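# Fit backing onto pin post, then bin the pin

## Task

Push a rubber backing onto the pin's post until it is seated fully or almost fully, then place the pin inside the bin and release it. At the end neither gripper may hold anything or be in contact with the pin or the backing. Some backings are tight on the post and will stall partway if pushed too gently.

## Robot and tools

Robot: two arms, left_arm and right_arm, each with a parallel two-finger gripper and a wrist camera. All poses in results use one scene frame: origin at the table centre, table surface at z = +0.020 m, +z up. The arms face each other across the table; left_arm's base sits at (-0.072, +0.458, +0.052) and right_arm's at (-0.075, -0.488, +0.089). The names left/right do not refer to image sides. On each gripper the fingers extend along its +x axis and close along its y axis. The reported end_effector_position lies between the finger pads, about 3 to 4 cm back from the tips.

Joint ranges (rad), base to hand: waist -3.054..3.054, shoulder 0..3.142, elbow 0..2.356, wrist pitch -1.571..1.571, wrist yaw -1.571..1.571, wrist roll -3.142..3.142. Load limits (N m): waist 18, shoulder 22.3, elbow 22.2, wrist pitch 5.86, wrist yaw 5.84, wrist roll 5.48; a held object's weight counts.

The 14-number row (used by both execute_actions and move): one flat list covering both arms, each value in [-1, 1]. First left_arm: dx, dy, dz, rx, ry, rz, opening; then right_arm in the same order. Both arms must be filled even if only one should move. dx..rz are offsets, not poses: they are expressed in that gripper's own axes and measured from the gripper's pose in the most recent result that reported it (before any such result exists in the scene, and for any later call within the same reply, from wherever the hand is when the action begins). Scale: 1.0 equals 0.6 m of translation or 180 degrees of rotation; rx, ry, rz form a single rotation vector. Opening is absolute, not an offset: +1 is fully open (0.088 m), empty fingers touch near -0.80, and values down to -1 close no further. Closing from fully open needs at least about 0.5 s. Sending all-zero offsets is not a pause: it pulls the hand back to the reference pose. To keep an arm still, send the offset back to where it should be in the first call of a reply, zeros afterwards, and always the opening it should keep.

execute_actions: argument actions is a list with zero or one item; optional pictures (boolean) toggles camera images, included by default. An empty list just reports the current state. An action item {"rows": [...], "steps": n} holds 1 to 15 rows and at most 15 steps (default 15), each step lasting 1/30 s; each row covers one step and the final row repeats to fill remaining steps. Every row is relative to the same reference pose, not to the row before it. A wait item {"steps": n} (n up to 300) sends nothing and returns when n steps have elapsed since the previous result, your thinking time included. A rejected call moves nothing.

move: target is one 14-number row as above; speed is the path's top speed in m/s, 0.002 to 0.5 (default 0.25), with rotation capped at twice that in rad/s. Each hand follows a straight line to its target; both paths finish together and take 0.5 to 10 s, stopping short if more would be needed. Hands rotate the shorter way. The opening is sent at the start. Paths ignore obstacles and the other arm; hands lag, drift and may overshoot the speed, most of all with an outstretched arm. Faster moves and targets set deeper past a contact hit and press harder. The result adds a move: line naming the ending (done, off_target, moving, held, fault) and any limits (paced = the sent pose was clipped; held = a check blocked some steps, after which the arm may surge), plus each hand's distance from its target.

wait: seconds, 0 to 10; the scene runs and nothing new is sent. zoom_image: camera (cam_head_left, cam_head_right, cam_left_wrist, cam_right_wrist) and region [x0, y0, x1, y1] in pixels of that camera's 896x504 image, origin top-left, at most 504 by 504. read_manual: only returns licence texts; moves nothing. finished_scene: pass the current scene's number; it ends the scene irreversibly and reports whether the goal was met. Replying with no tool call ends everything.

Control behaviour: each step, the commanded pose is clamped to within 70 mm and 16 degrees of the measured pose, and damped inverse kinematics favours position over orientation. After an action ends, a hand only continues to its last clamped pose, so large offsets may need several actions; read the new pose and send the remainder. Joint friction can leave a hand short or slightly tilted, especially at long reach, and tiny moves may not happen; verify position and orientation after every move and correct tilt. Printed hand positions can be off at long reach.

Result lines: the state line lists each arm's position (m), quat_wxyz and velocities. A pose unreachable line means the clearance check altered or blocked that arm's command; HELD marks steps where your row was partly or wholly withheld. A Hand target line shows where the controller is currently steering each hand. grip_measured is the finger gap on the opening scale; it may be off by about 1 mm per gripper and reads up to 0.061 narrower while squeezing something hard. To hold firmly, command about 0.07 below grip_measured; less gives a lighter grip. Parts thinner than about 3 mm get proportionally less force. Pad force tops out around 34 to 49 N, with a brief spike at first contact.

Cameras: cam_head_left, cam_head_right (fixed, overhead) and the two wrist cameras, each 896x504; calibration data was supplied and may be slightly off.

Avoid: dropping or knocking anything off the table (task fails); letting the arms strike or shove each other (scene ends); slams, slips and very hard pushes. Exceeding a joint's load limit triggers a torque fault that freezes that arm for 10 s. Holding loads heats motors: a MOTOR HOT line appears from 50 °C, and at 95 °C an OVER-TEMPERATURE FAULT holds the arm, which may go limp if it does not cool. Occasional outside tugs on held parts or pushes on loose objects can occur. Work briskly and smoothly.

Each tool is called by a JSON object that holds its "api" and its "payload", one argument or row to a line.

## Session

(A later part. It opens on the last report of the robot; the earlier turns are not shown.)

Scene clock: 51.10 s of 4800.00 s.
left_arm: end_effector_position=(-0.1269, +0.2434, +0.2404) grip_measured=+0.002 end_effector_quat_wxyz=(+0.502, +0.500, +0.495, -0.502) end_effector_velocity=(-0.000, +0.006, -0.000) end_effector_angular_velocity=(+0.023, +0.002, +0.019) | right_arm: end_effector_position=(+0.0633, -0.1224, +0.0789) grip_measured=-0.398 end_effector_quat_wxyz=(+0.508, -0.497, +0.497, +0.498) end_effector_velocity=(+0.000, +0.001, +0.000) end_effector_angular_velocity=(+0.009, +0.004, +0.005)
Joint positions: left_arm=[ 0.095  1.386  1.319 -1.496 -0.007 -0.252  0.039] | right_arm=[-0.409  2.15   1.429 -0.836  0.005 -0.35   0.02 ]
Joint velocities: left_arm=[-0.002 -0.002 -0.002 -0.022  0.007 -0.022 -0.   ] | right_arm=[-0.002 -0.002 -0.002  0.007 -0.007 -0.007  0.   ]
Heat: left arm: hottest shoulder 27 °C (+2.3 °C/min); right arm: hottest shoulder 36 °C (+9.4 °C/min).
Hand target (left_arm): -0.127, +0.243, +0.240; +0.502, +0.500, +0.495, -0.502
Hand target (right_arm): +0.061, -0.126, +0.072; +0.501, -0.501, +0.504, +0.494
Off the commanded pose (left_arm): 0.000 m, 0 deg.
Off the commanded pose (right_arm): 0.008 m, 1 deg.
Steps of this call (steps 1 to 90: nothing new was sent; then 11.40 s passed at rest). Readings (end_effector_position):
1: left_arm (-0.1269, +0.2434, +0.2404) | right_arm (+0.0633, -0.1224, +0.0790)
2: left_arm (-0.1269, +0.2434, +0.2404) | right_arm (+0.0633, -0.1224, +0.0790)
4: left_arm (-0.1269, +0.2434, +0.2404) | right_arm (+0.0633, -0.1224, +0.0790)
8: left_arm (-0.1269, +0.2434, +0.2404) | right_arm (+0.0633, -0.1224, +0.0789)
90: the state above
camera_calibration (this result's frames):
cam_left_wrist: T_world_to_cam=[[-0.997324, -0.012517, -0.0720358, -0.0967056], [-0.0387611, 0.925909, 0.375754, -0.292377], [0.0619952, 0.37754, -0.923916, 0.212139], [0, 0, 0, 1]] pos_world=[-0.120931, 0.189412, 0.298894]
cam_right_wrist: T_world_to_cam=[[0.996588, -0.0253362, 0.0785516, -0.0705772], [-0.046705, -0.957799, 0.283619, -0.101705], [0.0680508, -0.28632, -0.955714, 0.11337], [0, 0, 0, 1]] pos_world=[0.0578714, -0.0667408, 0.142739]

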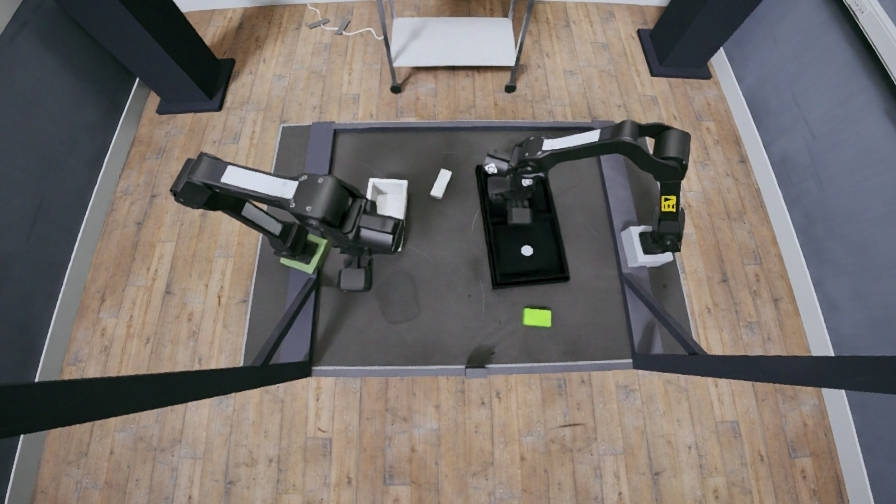

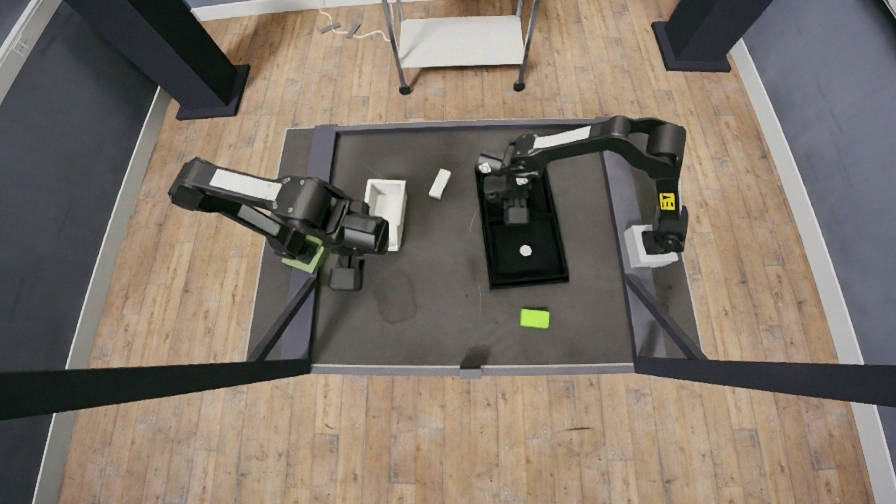

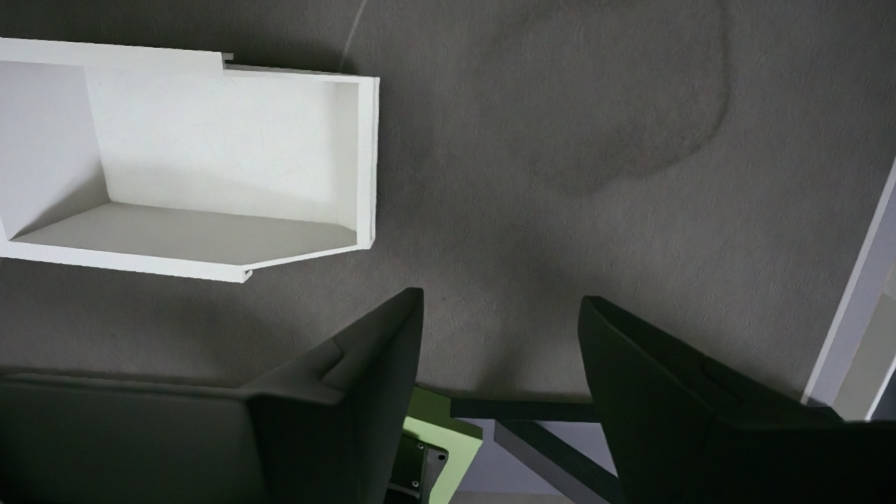

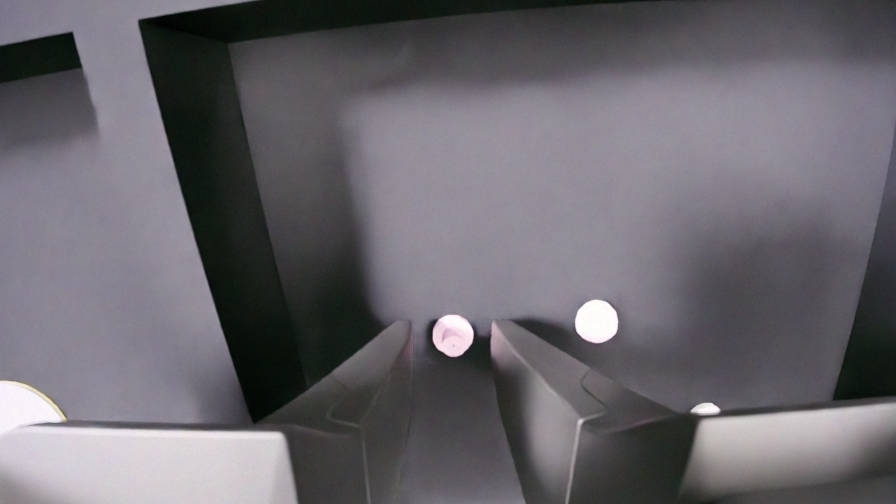

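{"api": "execute_actions", "payload": {
  "actions": [
    {"rows":[[0,0,0,0,0,0,0,0.012,0.004,-0.006,0,0.007,0,-0.63],[0,0,0,0,0,0,0,0.012,0.004,-0.006,0,0.007,0,-0.63],[0,0,0,0,0,0,0,0.012,0.004,-0.006,0,0.007,0,-0.63],[0,0,0,0,0,0,0,0.012,0.004,-0.006,0,0.007,0,-0.63],[0,0,0,0,0,0,0,0.012,0.004,-0.006,0,0.007,0,-0.63],[0,0,0,0,0,0,0,0.014,0.004,-0.006,0,0.007,0,-0.63],[0,0,0,0,0,0,0,0.016,0.004,-0.006,0,0.007,0,-0.63],[0,0,0,0,0,0,0,0.018,0.004,-0.006,0,0.007,0,-0.63],[0,0,0,0,0,0,0,0.02,0.004,-0.006,0,0.007,0,-0.63]],"steps":15}
  ]
}}

{"api": "zoom_image", "payload": {
  "camera": "cam_right_wrist",
  "region": [380,280,530,390]
}}

Scene clock: 57.23 s of 4800.00 s.
left_arm: end_effector_position=(-0.1269, +0.2434, +0.2404) grip_measured=+0.002 end_effector_quat_wxyz=(+0.502, +0.500, +0.495, -0.502) end_effector_velocity=(+0.005, +0.001, -0.000) end_effector_angular_velocity=(-0.002, -0.037, +0.020) | right_arm: end_effector_position=(+0.0631, -0.1219, +0.0753) grip_measured=-0.624 end_effector_quat_wxyz=(+0.509, -0.498, +0.496, +0.497) end_effector_velocity=(-0.002, -0.006, -0.005) end_effector_angular_velocity=(-0.028, +0.003, -0.005)
Joint positions: left_arm=[ 0.095  1.386  1.319 -1.496 -0.007 -0.252  0.039] | right_arm=[-0.407  2.157  1.424 -0.823  0.009 -0.348  0.008]
Joint velocities: left_arm=[-0.002 -0.002 -0.002 -0.007 -0.037 -0.022 -0.   ] | right_arm=[ 0.002  0.007 -0.012 -0.007  0.007  0.007 -0.002]
Heat: left arm: hottest shoulder 27 °C (+2.1 °C/min); right arm: hottest shoulder 36 °C (+8.4 °C/min).
Hand target (left_arm): -0.127, +0.243, +0.240; +0.502, +0.500, +0.495, -0.502
Hand target (right_arm): +0.061, -0.126, +0.067; +0.502, -0.502, +0.503, +0.493
Off the commanded pose (left_arm): 0.000 m, 0 deg.
Off the commanded pose (right_arm): 0.010 m, 1 deg.
Steps of this call (steps 1 to 90: nothing new was sent; then 2.63 s passed at rest; steps 91 to 105: all 15 steps of this action). Readings (end_effector_position):
91: left_arm (-0.1269, +0.2434, +0.2404) | right_arm (+0.0634, -0.1225, +0.0789)
92: left_arm (-0.1269, +0.2434, +0.2404) | right_arm (+0.0635, -0.1225, +0.0789)
94: left_arm (-0.1269, +0.2434, +0.2404) | right_arm (+0.0633, -0.1224, +0.0789)
98: left_arm (-0.1269, +0.2434, +0.2404) | right_arm (+0.0631, -0.1218, +0.0785)
105: the state above
camera_calibration (this result's frames):
cam_left_wrist: T_world_to_cam=[[-0.997324, -0.012517, -0.0720358, -0.0967056], [-0.0387611, 0.925909, 0.375754, -0.292377], [0.0619952, 0.37754, -0.923916, 0.212139], [0, 0, 0, 1]] pos_world=[-0.120931, 0.189412, 0.298894]
cam_right_wrist: T_world_to_cam=[[0.996199, -0.02539, 0.0833298, -0.0704242], [-0.0481273, -0.957753, 0.283535, -0.100148], [0.0726104, -0.286468, -0.955334, 0.109774], [0, 0, 0, 1]] pos_world=[0.057366, -0.0662582, 0.139134]

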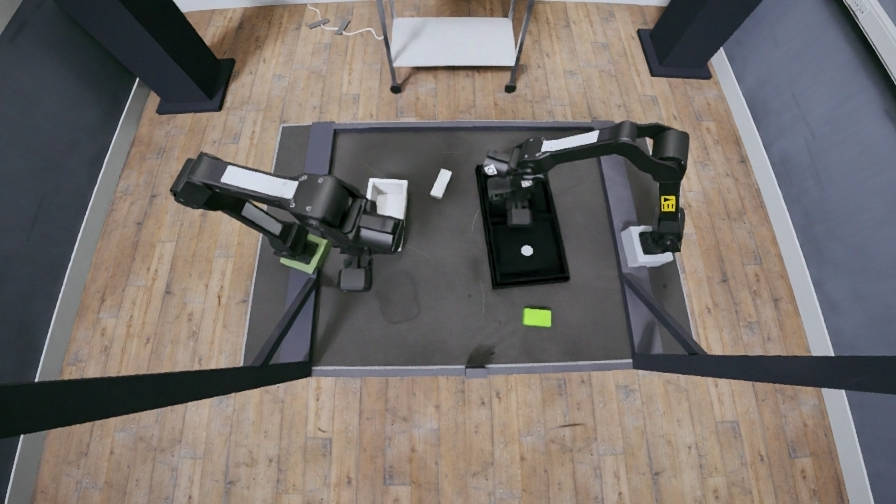

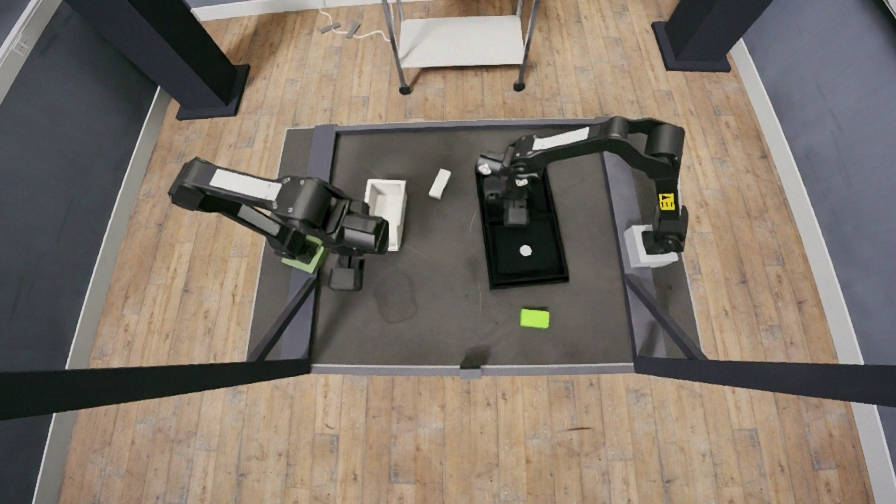

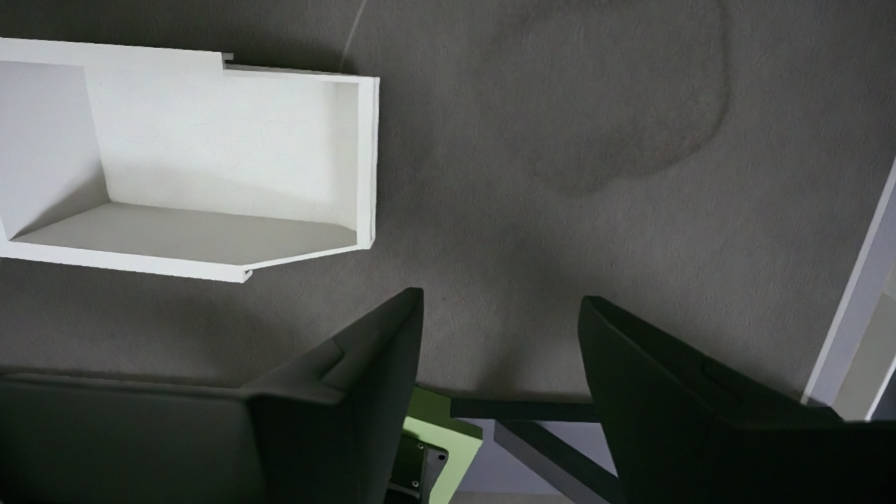

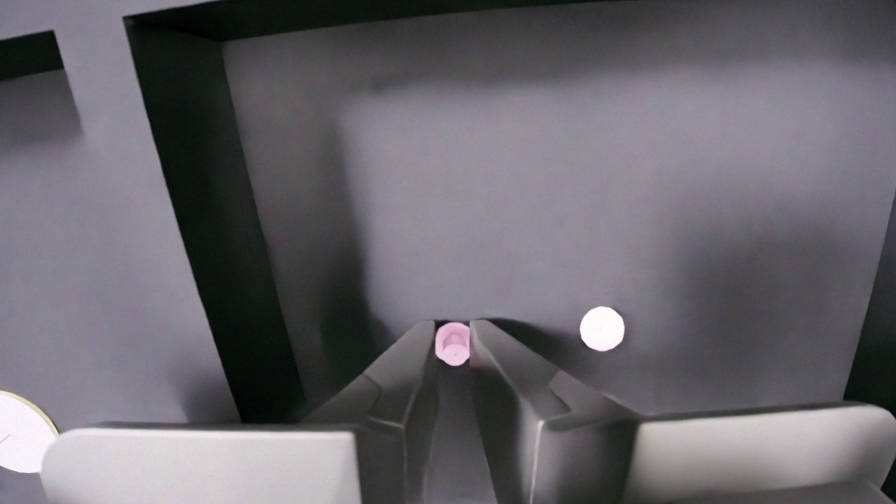

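Region (380, 280, 530, 390) of cam_right_wrist's 896x504 image, scaled by 3.360, with more detail than that image has; it fills the top 370 rows of this view, and the rest is white.

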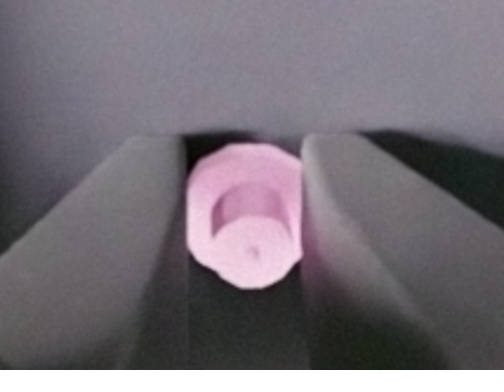

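{"api": "execute_actions", "payload": {
  "actions": [
    {"rows":[[0,0,0,0,0,0,0,0.016,0.003,-0.007,0,0.007,0,-0.64],[0,0,0,0,0,0,0,0.019,0.003,-0.007,0,0.007,0,-0.65],[0,0,0,0,0,0,0,0.019,0.003,-0.007,0,0.007,0,-0.66],[0,0,0,0,0,0,0,0.019,0.003,-0.007,0,0.007,0,-0.66],[0,0,0,0,0,0,0,0.019,0.003,-0.007,0,0.007,0,-0.66],[0,0,0,0,0,0,0,0.019,0.003,-0.007,0,0.007,0,-0.66],[0,0,0,0,0,0,0,0.019,0.003,-0.007,0,0.007,0,-0.66],[0,0,0,0,0,0,0,0.019,0.003,-0.007,0,0.007,0,-0.68],[0,0,0,0,0,0,0,0.019,0.003,-0.007,0,0.007,0,-0.71],[0,0,0,0,0,0,0,0.019,0.003,-0.007,0,0.007,0,-0.71],[0,0,0,0,0,0,0,0.019,0.003,-0.007,0,0.007,0,-0.74]],"steps":15}
  ],
  "pictures": false
}}

{"api": "move", "payload": {
  "target": [0,0,0,0,0,0,0,-0.11,0,0,0,0,0,-0.75],
  "speed": 0.1
}}

{"api": "zoom_image", "payload": {
  "camera": "cam_right_wrist",
  "region": [380,280,530,390]
}}

Scene clock: 65.80 s of 4800.00 s.
left_arm: end_effector_position=(-0.1269, +0.2434, +0.2404) grip_measured=+0.002 end_effector_quat_wxyz=(+0.502, +0.500, +0.495, -0.502) end_effector_velocity=(+0.001, +0.003, -0.001) end_effector_angular_velocity=(+0.010, -0.010, +0.005) | right_arm: end_effector_position=(+0.0636, -0.1212, +0.0731) grip_measured=-0.719 end_effector_quat_wxyz=(+0.511, -0.499, +0.494, +0.496) end_effector_velocity=(+0.003, +0.002, +0.001) end_effector_angular_velocity=(+0.014, +0.002, +0.000)
Joint positions: left_arm=[ 0.095  1.386  1.319 -1.496 -0.007 -0.252  0.039] | right_arm=[-0.405  2.16   1.42  -0.81   0.014 -0.347  0.004]
Joint velocities: left_arm=[-0.002 -0.002 -0.007 -0.007 -0.007 -0.007 -0.   ] | right_arm=[-0.007 -0.002  0.002  0.007 -0.007 -0.007 -0.006]
Heat: left arm: hottest elbow 28 °C (+1.0 °C/min); right arm: hottest shoulder 37 °C (+8.0 °C/min).
Hand target (left_arm): -0.127, +0.243, +0.240; +0.502, +0.500, +0.495, -0.502
Hand target (right_arm): +0.061, -0.126, +0.064; +0.503, -0.504, +0.502, +0.491
Off the commanded pose (left_arm): 0.000 m, 0 deg.
Off the commanded pose (right_arm): 0.011 m, 1 deg.
Steps of this call (steps 1 to 90: nothing new was sent; then 5.07 s passed at rest; steps 91 to 105: all 15 steps of this action). Readings (end_effector_position):
91: left_arm (-0.1269, +0.2434, +0.2404) | right_arm (+0.0634, -0.1217, +0.0749)
92: left_arm (-0.1269, +0.2434, +0.2404) | right_arm (+0.0635, -0.1217, +0.0745)
94: left_arm (-0.1269, +0.2434, +0.2404) | right_arm (+0.0636, -0.1215, +0.0737)
98: left_arm (-0.1269, +0.2434, +0.2404) | right_arm (+0.0637, -0.1213, +0.0731)
105: the state above

Scene clock: 67.10 s of 4800.00 s.
left_arm: end_effector_position=(-0.1269, +0.2434, +0.2404) grip_measured=+0.002 end_effector_quat_wxyz=(+0.502, +0.500, +0.495, -0.502) end_effector_velocity=(+0.001, +0.005, +0.001) end_effector_angular_velocity=(+0.015, -0.011, -0.015) | right_arm: end_effector_position=(+0.0623, -0.1248, +0.1332) grip_measured=-0.740 end_effector_quat_wxyz=(+0.507, -0.501, +0.498, +0.494) end_effector_velocity=(-0.001, -0.002, +0.003) end_effector_angular_velocity=(-0.009, +0.011, +0.005)
Joint positions: left_arm=[ 0.095  1.386  1.319 -1.496 -0.007 -0.252  0.039] | right_arm=[-0.405  2.068  1.533 -1.029  0.014 -0.347  0.003]
Joint velocities: left_arm=[-0.007 -0.002  0.002 -0.022 -0.007  0.007 -0.   ] | right_arm=[-0.002 -0.002  0.007 -0.022 -0.007 -0.007 -0.   ]
Heat: left arm: hottest elbow 28 °C (+1.0 °C/min); right arm: hottest shoulder 37 °C (+8.1 °C/min).
Hand target (left_arm): -0.127, +0.243, +0.240; +0.502, +0.500, +0.495, -0.502
Hand target (right_arm): +0.062, -0.122, +0.139; +0.511, -0.499, +0.494, +0.496
Off the commanded pose (left_arm): 0.000 m, 0 deg.
Off the commanded pose (right_arm): 0.006 m, 1 deg.
move: done
camera_calibration (this result's frames):
cam_left_wrist: T_world_to_cam=[[-0.997324, -0.012517, -0.0720358, -0.0967056], [-0.0387611, 0.925909, 0.375754, -0.292377], [0.0619952, 0.37754, -0.923916, 0.212139], [0, 0, 0, 1]] pos_world=[-0.120931, 0.189412, 0.298894]
cam_right_wrist: T_world_to_cam=[[0.996107, -0.0245853, 0.084659, -0.0745869], [-0.0484854, -0.954821, 0.2932, -0.120237], [0.0736258, -0.296164, -0.952295, 0.162643], [0, 0, 0, 1]] pos_world=[0.056492, -0.0684697, 0.196452]

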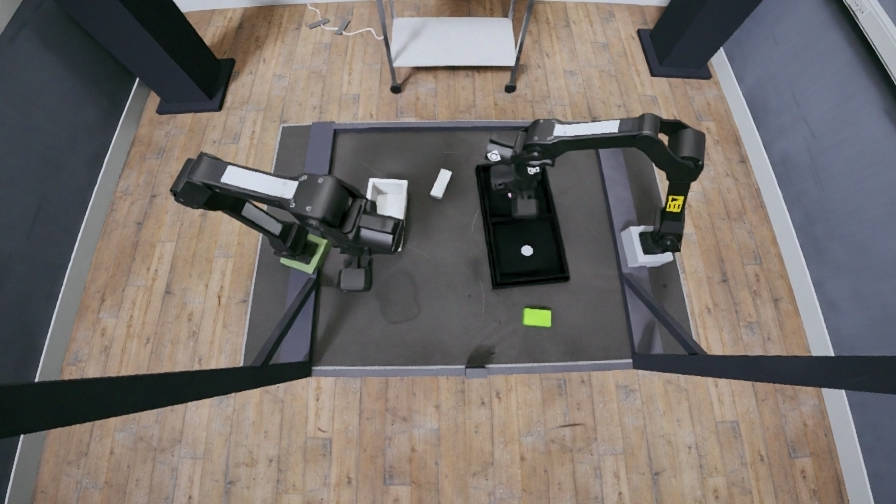

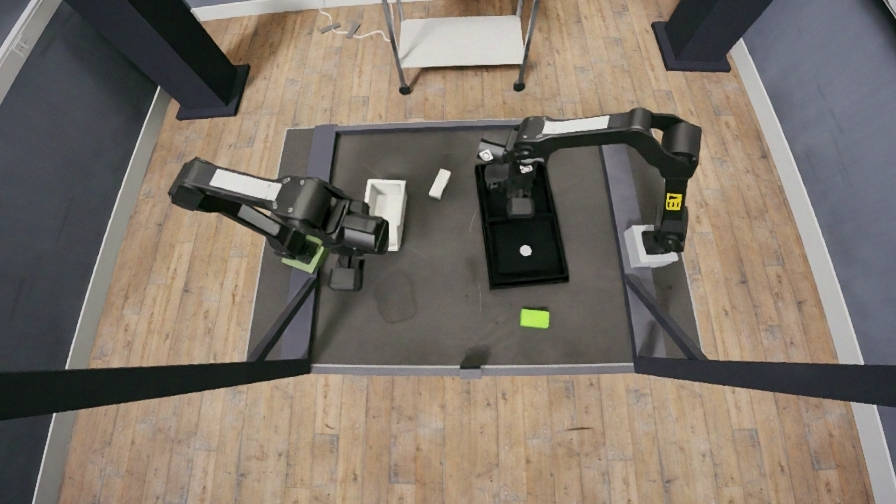

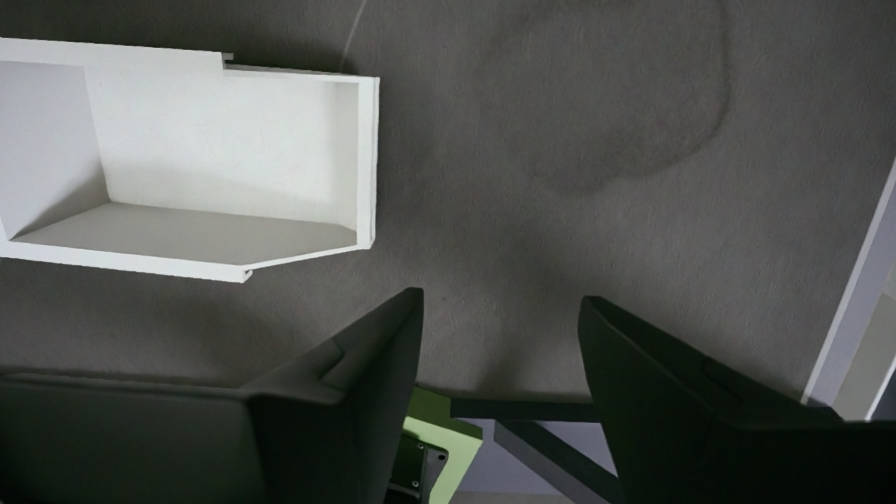

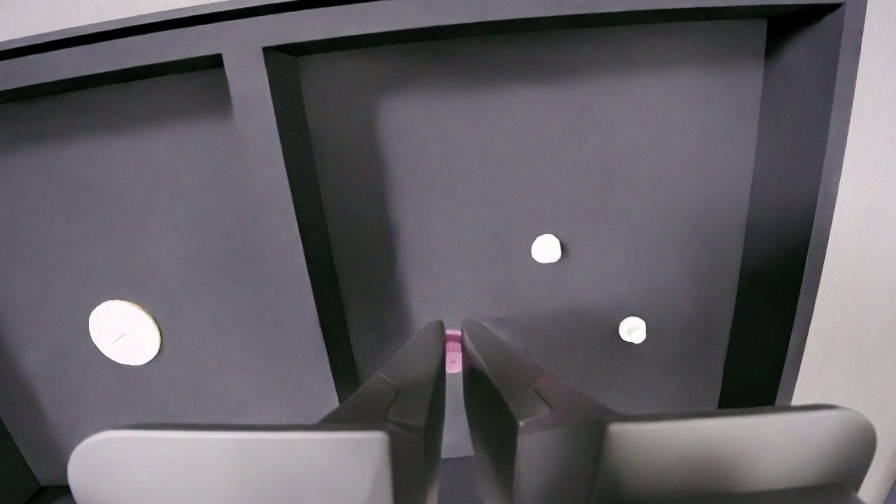

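Region (380, 280, 530, 390) of cam_right_wrist's 896x504 image, scaled by 3.360, with more detail than that image has; it fills the top 370 rows of this view, and the rest is white.

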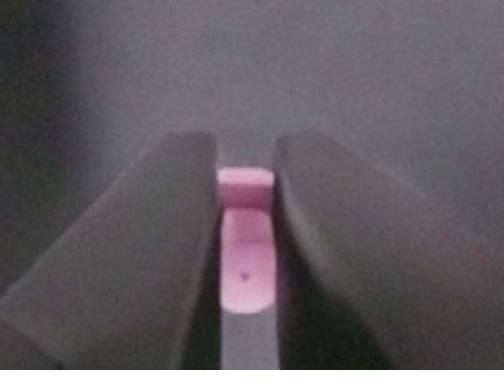

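{"api": "move", "payload": {
  "target": [0,0,0,0,0,0,0,-0.01,0.215,-0.04,0,0,0.005,-0.77],
  "speed": 0.15
}}

{"api": "move", "payload": {
  "target": [0,0,0,0,0,0,0,0.045,0,-0.004,0,0.006,0,-0.77],
  "speed": 0.05
}}

{"api": "zoom_image", "payload": {
  "camera": "cam_right_wrist",
  "region": [360,220,540,380]
}}

Scene clock: 74.43 s of 4800.00 s.
left_arm: end_effector_position=(-0.1269, +0.2434, +0.2404) grip_measured=+0.002 end_effector_quat_wxyz=(+0.502, +0.500, +0.495, -0.502) end_effector_velocity=(+0.003, +0.004, -0.001) end_effector_angular_velocity=(+0.024, -0.014, -0.005) | right_arm: end_effector_position=(-0.0653, -0.1446, +0.1360) grip_measured=-0.757 end_effector_quat_wxyz=(+0.502, -0.498, +0.503, +0.497) end_effector_velocity=(-0.002, -0.004, -0.001) end_effector_angular_velocity=(-0.012, -0.007, +0.015)
Joint positions: left_arm=[ 0.095  1.386  1.319 -1.496 -0.007 -0.252  0.039] | right_arm=[-0.079  1.909  1.314 -0.978 -0.001 -0.02   0.002]
Joint velocities: left_arm=[ 0.002  0.002 -0.002 -0.022 -0.007  0.007 -0.   ] | right_arm=[ 0.007 -0.002 -0.007 -0.007  0.007 -0.007 -0.   ]
Heat: left arm: hottest elbow 28 °C (+0.0 °C/min); right arm: hottest shoulder 40 °C (+10.1 °C/min).
Hand target (left_arm): -0.127, +0.243, +0.240; +0.502, +0.500, +0.495, -0.502
Hand target (right_arm): -0.067, -0.147, +0.137; +0.502, -0.497, +0.503, +0.498
Off the commanded pose (left_arm): 0.000 m, 0 deg.
Off the commanded pose (right_arm): 0.004 m, 0 deg.
After step 90, 3.00 s passed at rest.
move: done
camera_calibration (this result's frames):
cam_left_wrist: T_world_to_cam=[[-0.997324, -0.012517, -0.0720358, -0.0967056], [-0.0387611, 0.925909, 0.375754, -0.292377], [0.0619952, 0.37754, -0.923916, 0.212139], [0, 0, 0, 1]] pos_world=[-0.120931, 0.189412, 0.298894]
cam_right_wrist: T_world_to_cam=[[0.997349, -0.0243449, 0.0685701, 0.0540701], [-0.0436783, -0.954005, 0.296593, -0.14621], [0.0581957, -0.298801, -0.952539, 0.167449], [0, 0, 0, 1]] pos_world=[-0.0700578, -0.088135, 0.199159]

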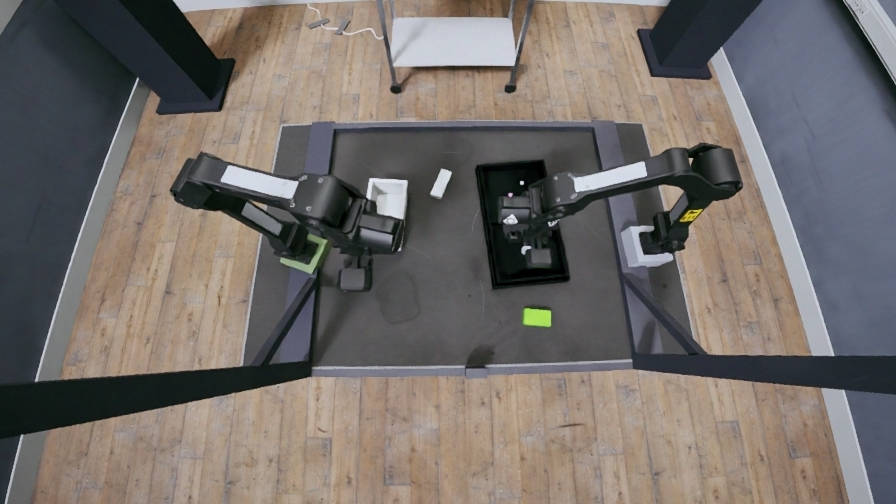

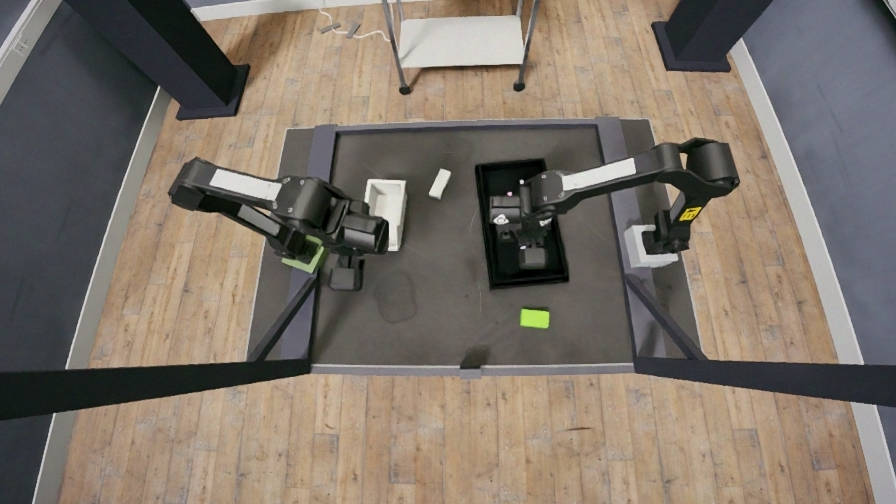

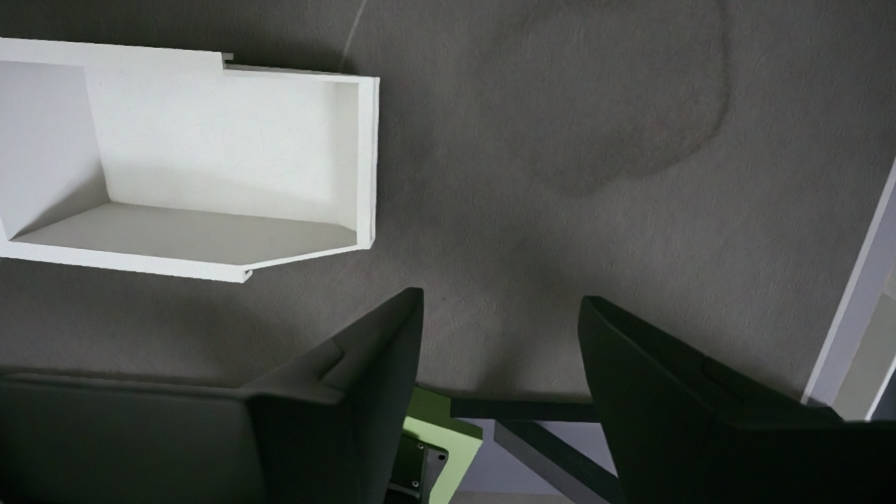

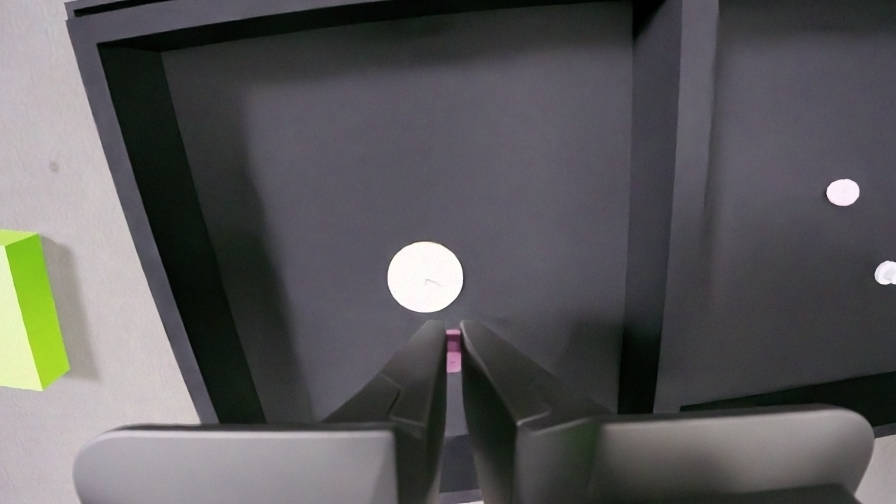

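Scene clock: 75.30 s of 4800.00 s.
left_arm: end_effector_position=(-0.1269, +0.2434, +0.2404) grip_measured=+0.002 end_effector_quat_wxyz=(+0.502, +0.500, +0.495, -0.502) end_effector_velocity=(+0.000, -0.001, -0.000) end_effector_angular_velocity=(-0.009, -0.005, +0.005) | right_arm: end_effector_position=(-0.0653, -0.1433, +0.1164) grip_measured=-0.757 end_effector_quat_wxyz=(+0.502, -0.497, +0.503, +0.498) end_effector_velocity=(+0.004, +0.006, +0.001) end_effector_angular_velocity=(+0.027, -0.008, -0.000)
Joint positions: left_arm=[ 0.095  1.386  1.319 -1.496 -0.007 -0.252  0.039] | right_arm=[-0.079  1.94   1.273 -0.903 -0.001 -0.02   0.002]
Joint velocities: left_arm=[-0.002 -0.002 -0.002  0.007 -0.007 -0.007 -0.   ] | right_arm=[-0.007 -0.002  0.002  0.022  0.007 -0.007 -0.   ]
Heat: left arm: hottest elbow 28 °C (+0.0 °C/min); right arm: hottest shoulder 39 °C (+9.1 °C/min).
Hand target (left_arm): -0.127, +0.243, +0.240; +0.502, +0.500, +0.495, -0.502
Hand target (right_arm): -0.065, -0.147, +0.109; +0.497, -0.502, +0.508, +0.493
Off the commanded pose (left_arm): 0.000 m, 0 deg.
Off the commanded pose (right_arm): 0.008 m, 1 deg.
move: done
camera_calibration (this result's frames):
cam_left_wrist: T_world_to_cam=[[-0.997324, -0.012517, -0.0720358, -0.0967056], [-0.0387611, 0.925909, 0.375754, -0.292377], [0.0619952, 0.37754, -0.923916, 0.212139], [0, 0, 0, 1]] pos_world=[-0.120931, 0.189412, 0.298894]
cam_right_wrist: T_world_to_cam=[[0.997344, -0.024528, 0.0685842, 0.0553814], [-0.0437018, -0.954793, 0.294042, -0.138951], [0.0582715, -0.296258, -0.953329, 0.149594], [0, 0, 0, 1]] pos_world=[-0.0700238, -0.0869924, 0.179671]

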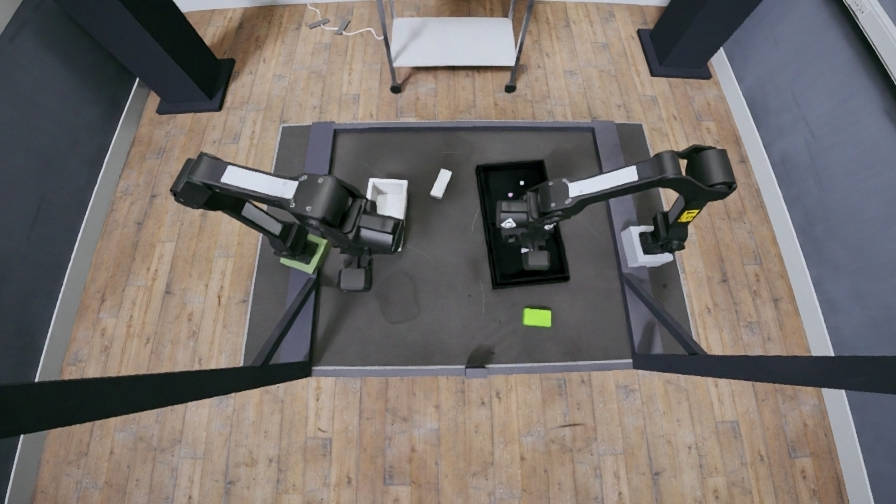

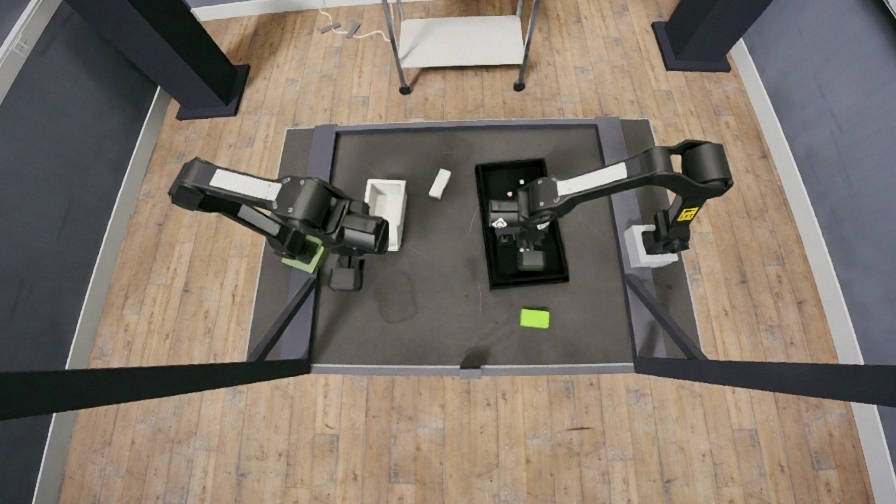

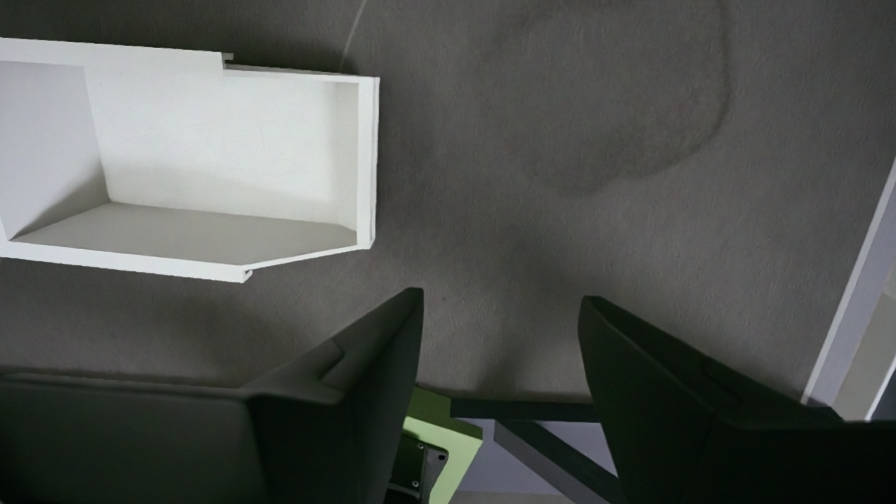

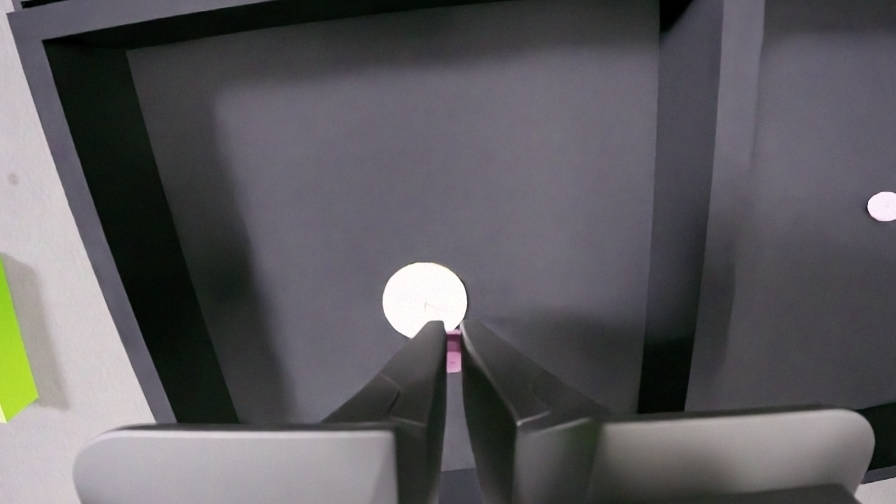

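Region (360, 220, 540, 380) of cam_right_wrist's 896x504 image, scaled by 2.800, with more detail than that image has.

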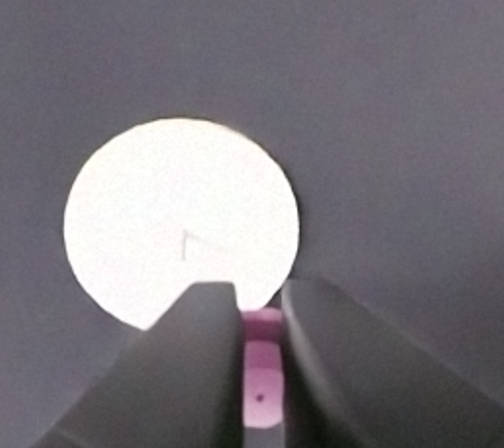

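{"api": "move", "payload": {
  "target": [0,0,0,0,0,0,0,0.022,0.014,-0.016,0,0.006,0,-0.77],
  "speed": 0.04
}}

{"api": "zoom_image", "payload": {
  "camera": "cam_right_wrist",
  "region": [380,240,520,380]
}}

Scene clock: 84.53 s of 4800.00 s.
left_arm: end_effector_position=(-0.1269, +0.2434, +0.2404) grip_measured=+0.002 end_effector_quat_wxyz=(+0.502, +0.500, +0.495, -0.502) end_effector_velocity=(-0.000, +0.009, +0.001) end_effector_angular_velocity=(+0.033, -0.001, -0.000) | right_arm: end_effector_position=(-0.0727, -0.1495, +0.1065) grip_measured=-0.757 end_effector_quat_wxyz=(+0.500, -0.499, +0.505, +0.496) end_effector_velocity=(-0.002, -0.001, -0.001) end_effector_angular_velocity=(+0.003, +0.007, +0.024)
Joint positions: left_arm=[ 0.095  1.386  1.319 -1.496 -0.007 -0.252  0.039] | right_arm=[-0.057  1.941  1.231 -0.868 -0.001  0.002  0.002]
Joint velocities: left_arm=[-0.007 -0.007 -0.002 -0.037  0.007 -0.007 -0.   ] | right_arm=[ 0.002 -0.002 -0.007  0.007 -0.007 -0.022 -0.   ]
Heat: left arm: hottest elbow 28 °C (+0.0 °C/min); right arm: hottest shoulder 39 °C (+8.1 °C/min).
Hand target (left_arm): -0.127, +0.243, +0.240; +0.502, +0.500, +0.495, -0.502
Hand target (right_arm): -0.074, -0.153, +0.103; +0.498, -0.502, +0.507, +0.493
Off the commanded pose (left_arm): 0.000 m, 0 deg.
Off the commanded pose (right_arm): 0.005 m, 1 deg.
After step 90, 5.47 s passed at rest.
move: done
camera_calibration (this result's frames):
cam_left_wrist: T_world_to_cam=[[-0.997324, -0.012517, -0.0720358, -0.0967056], [-0.0387611, 0.925909, 0.375754, -0.292377], [0.0619952, 0.37754, -0.923916, 0.212139], [0, 0, 0, 1]] pos_world=[-0.120931, 0.189412, 0.298894]
cam_right_wrist: T_world_to_cam=[[0.99735, -0.0239504, 0.0687, 0.0633835], [-0.0436755, -0.952285, 0.302069, -0.142789], [0.0581873, -0.304269, -0.950807, 0.137307], [0, 0, 0, 1]] pos_world=[-0.0774414, -0.0926791, 0.16933]

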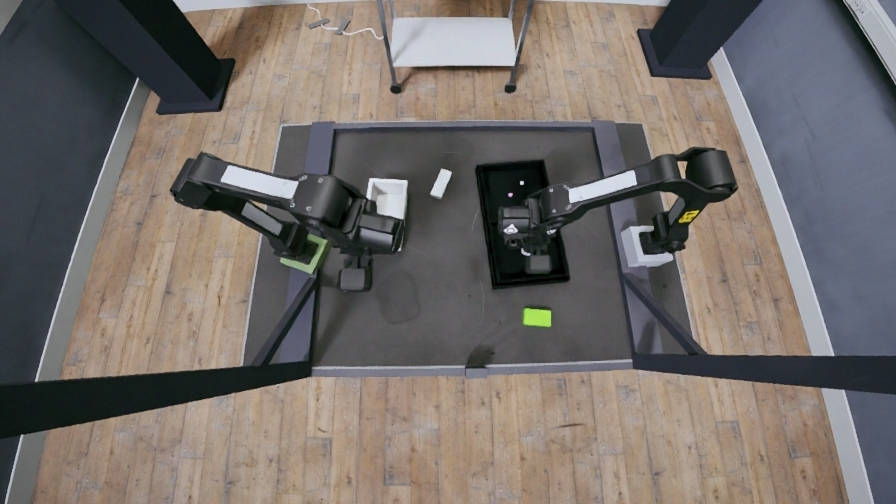

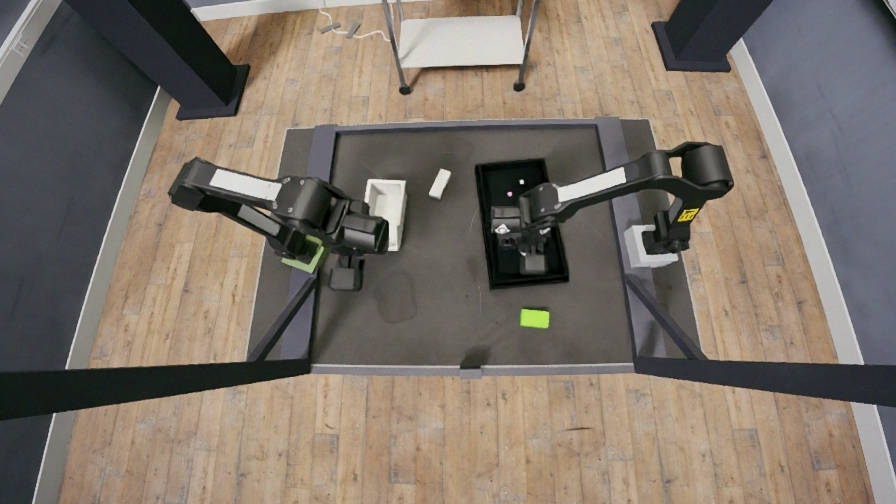

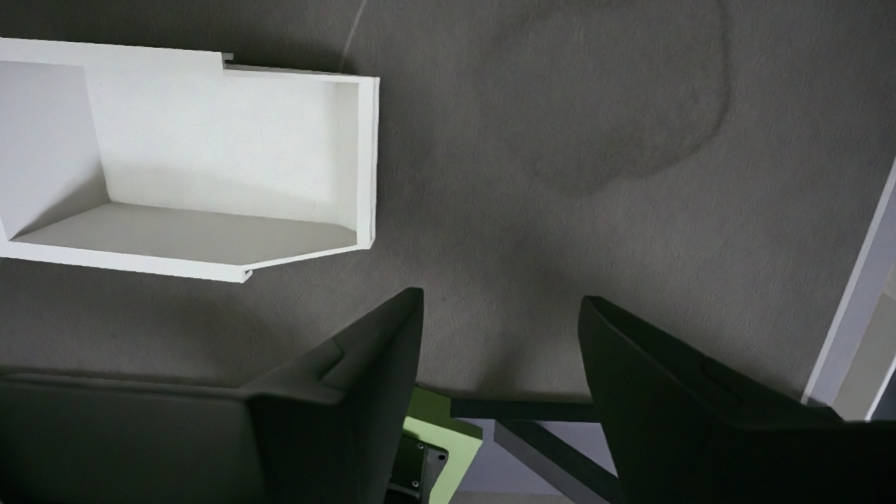

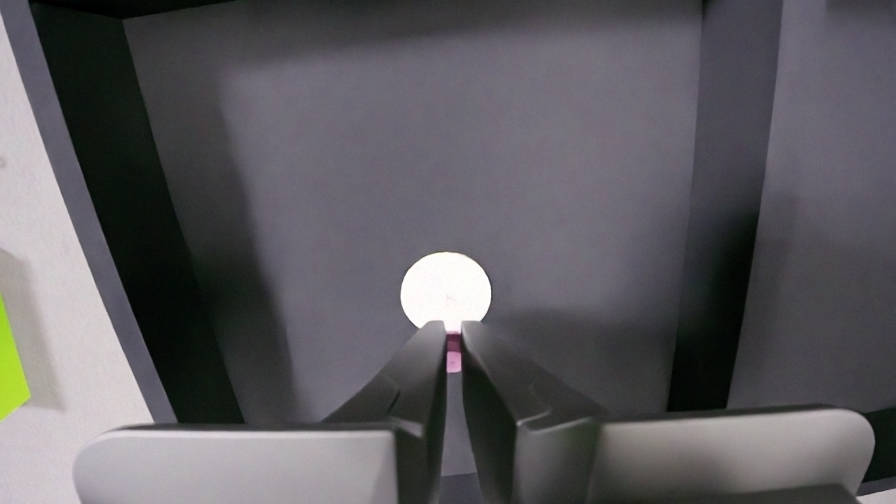

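Region (380, 240, 520, 380) of cam_right_wrist's 896x504 image, scaled by 3.600, with more detail than that image has.

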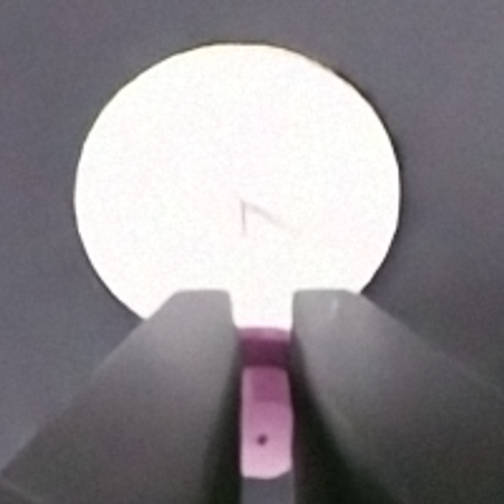

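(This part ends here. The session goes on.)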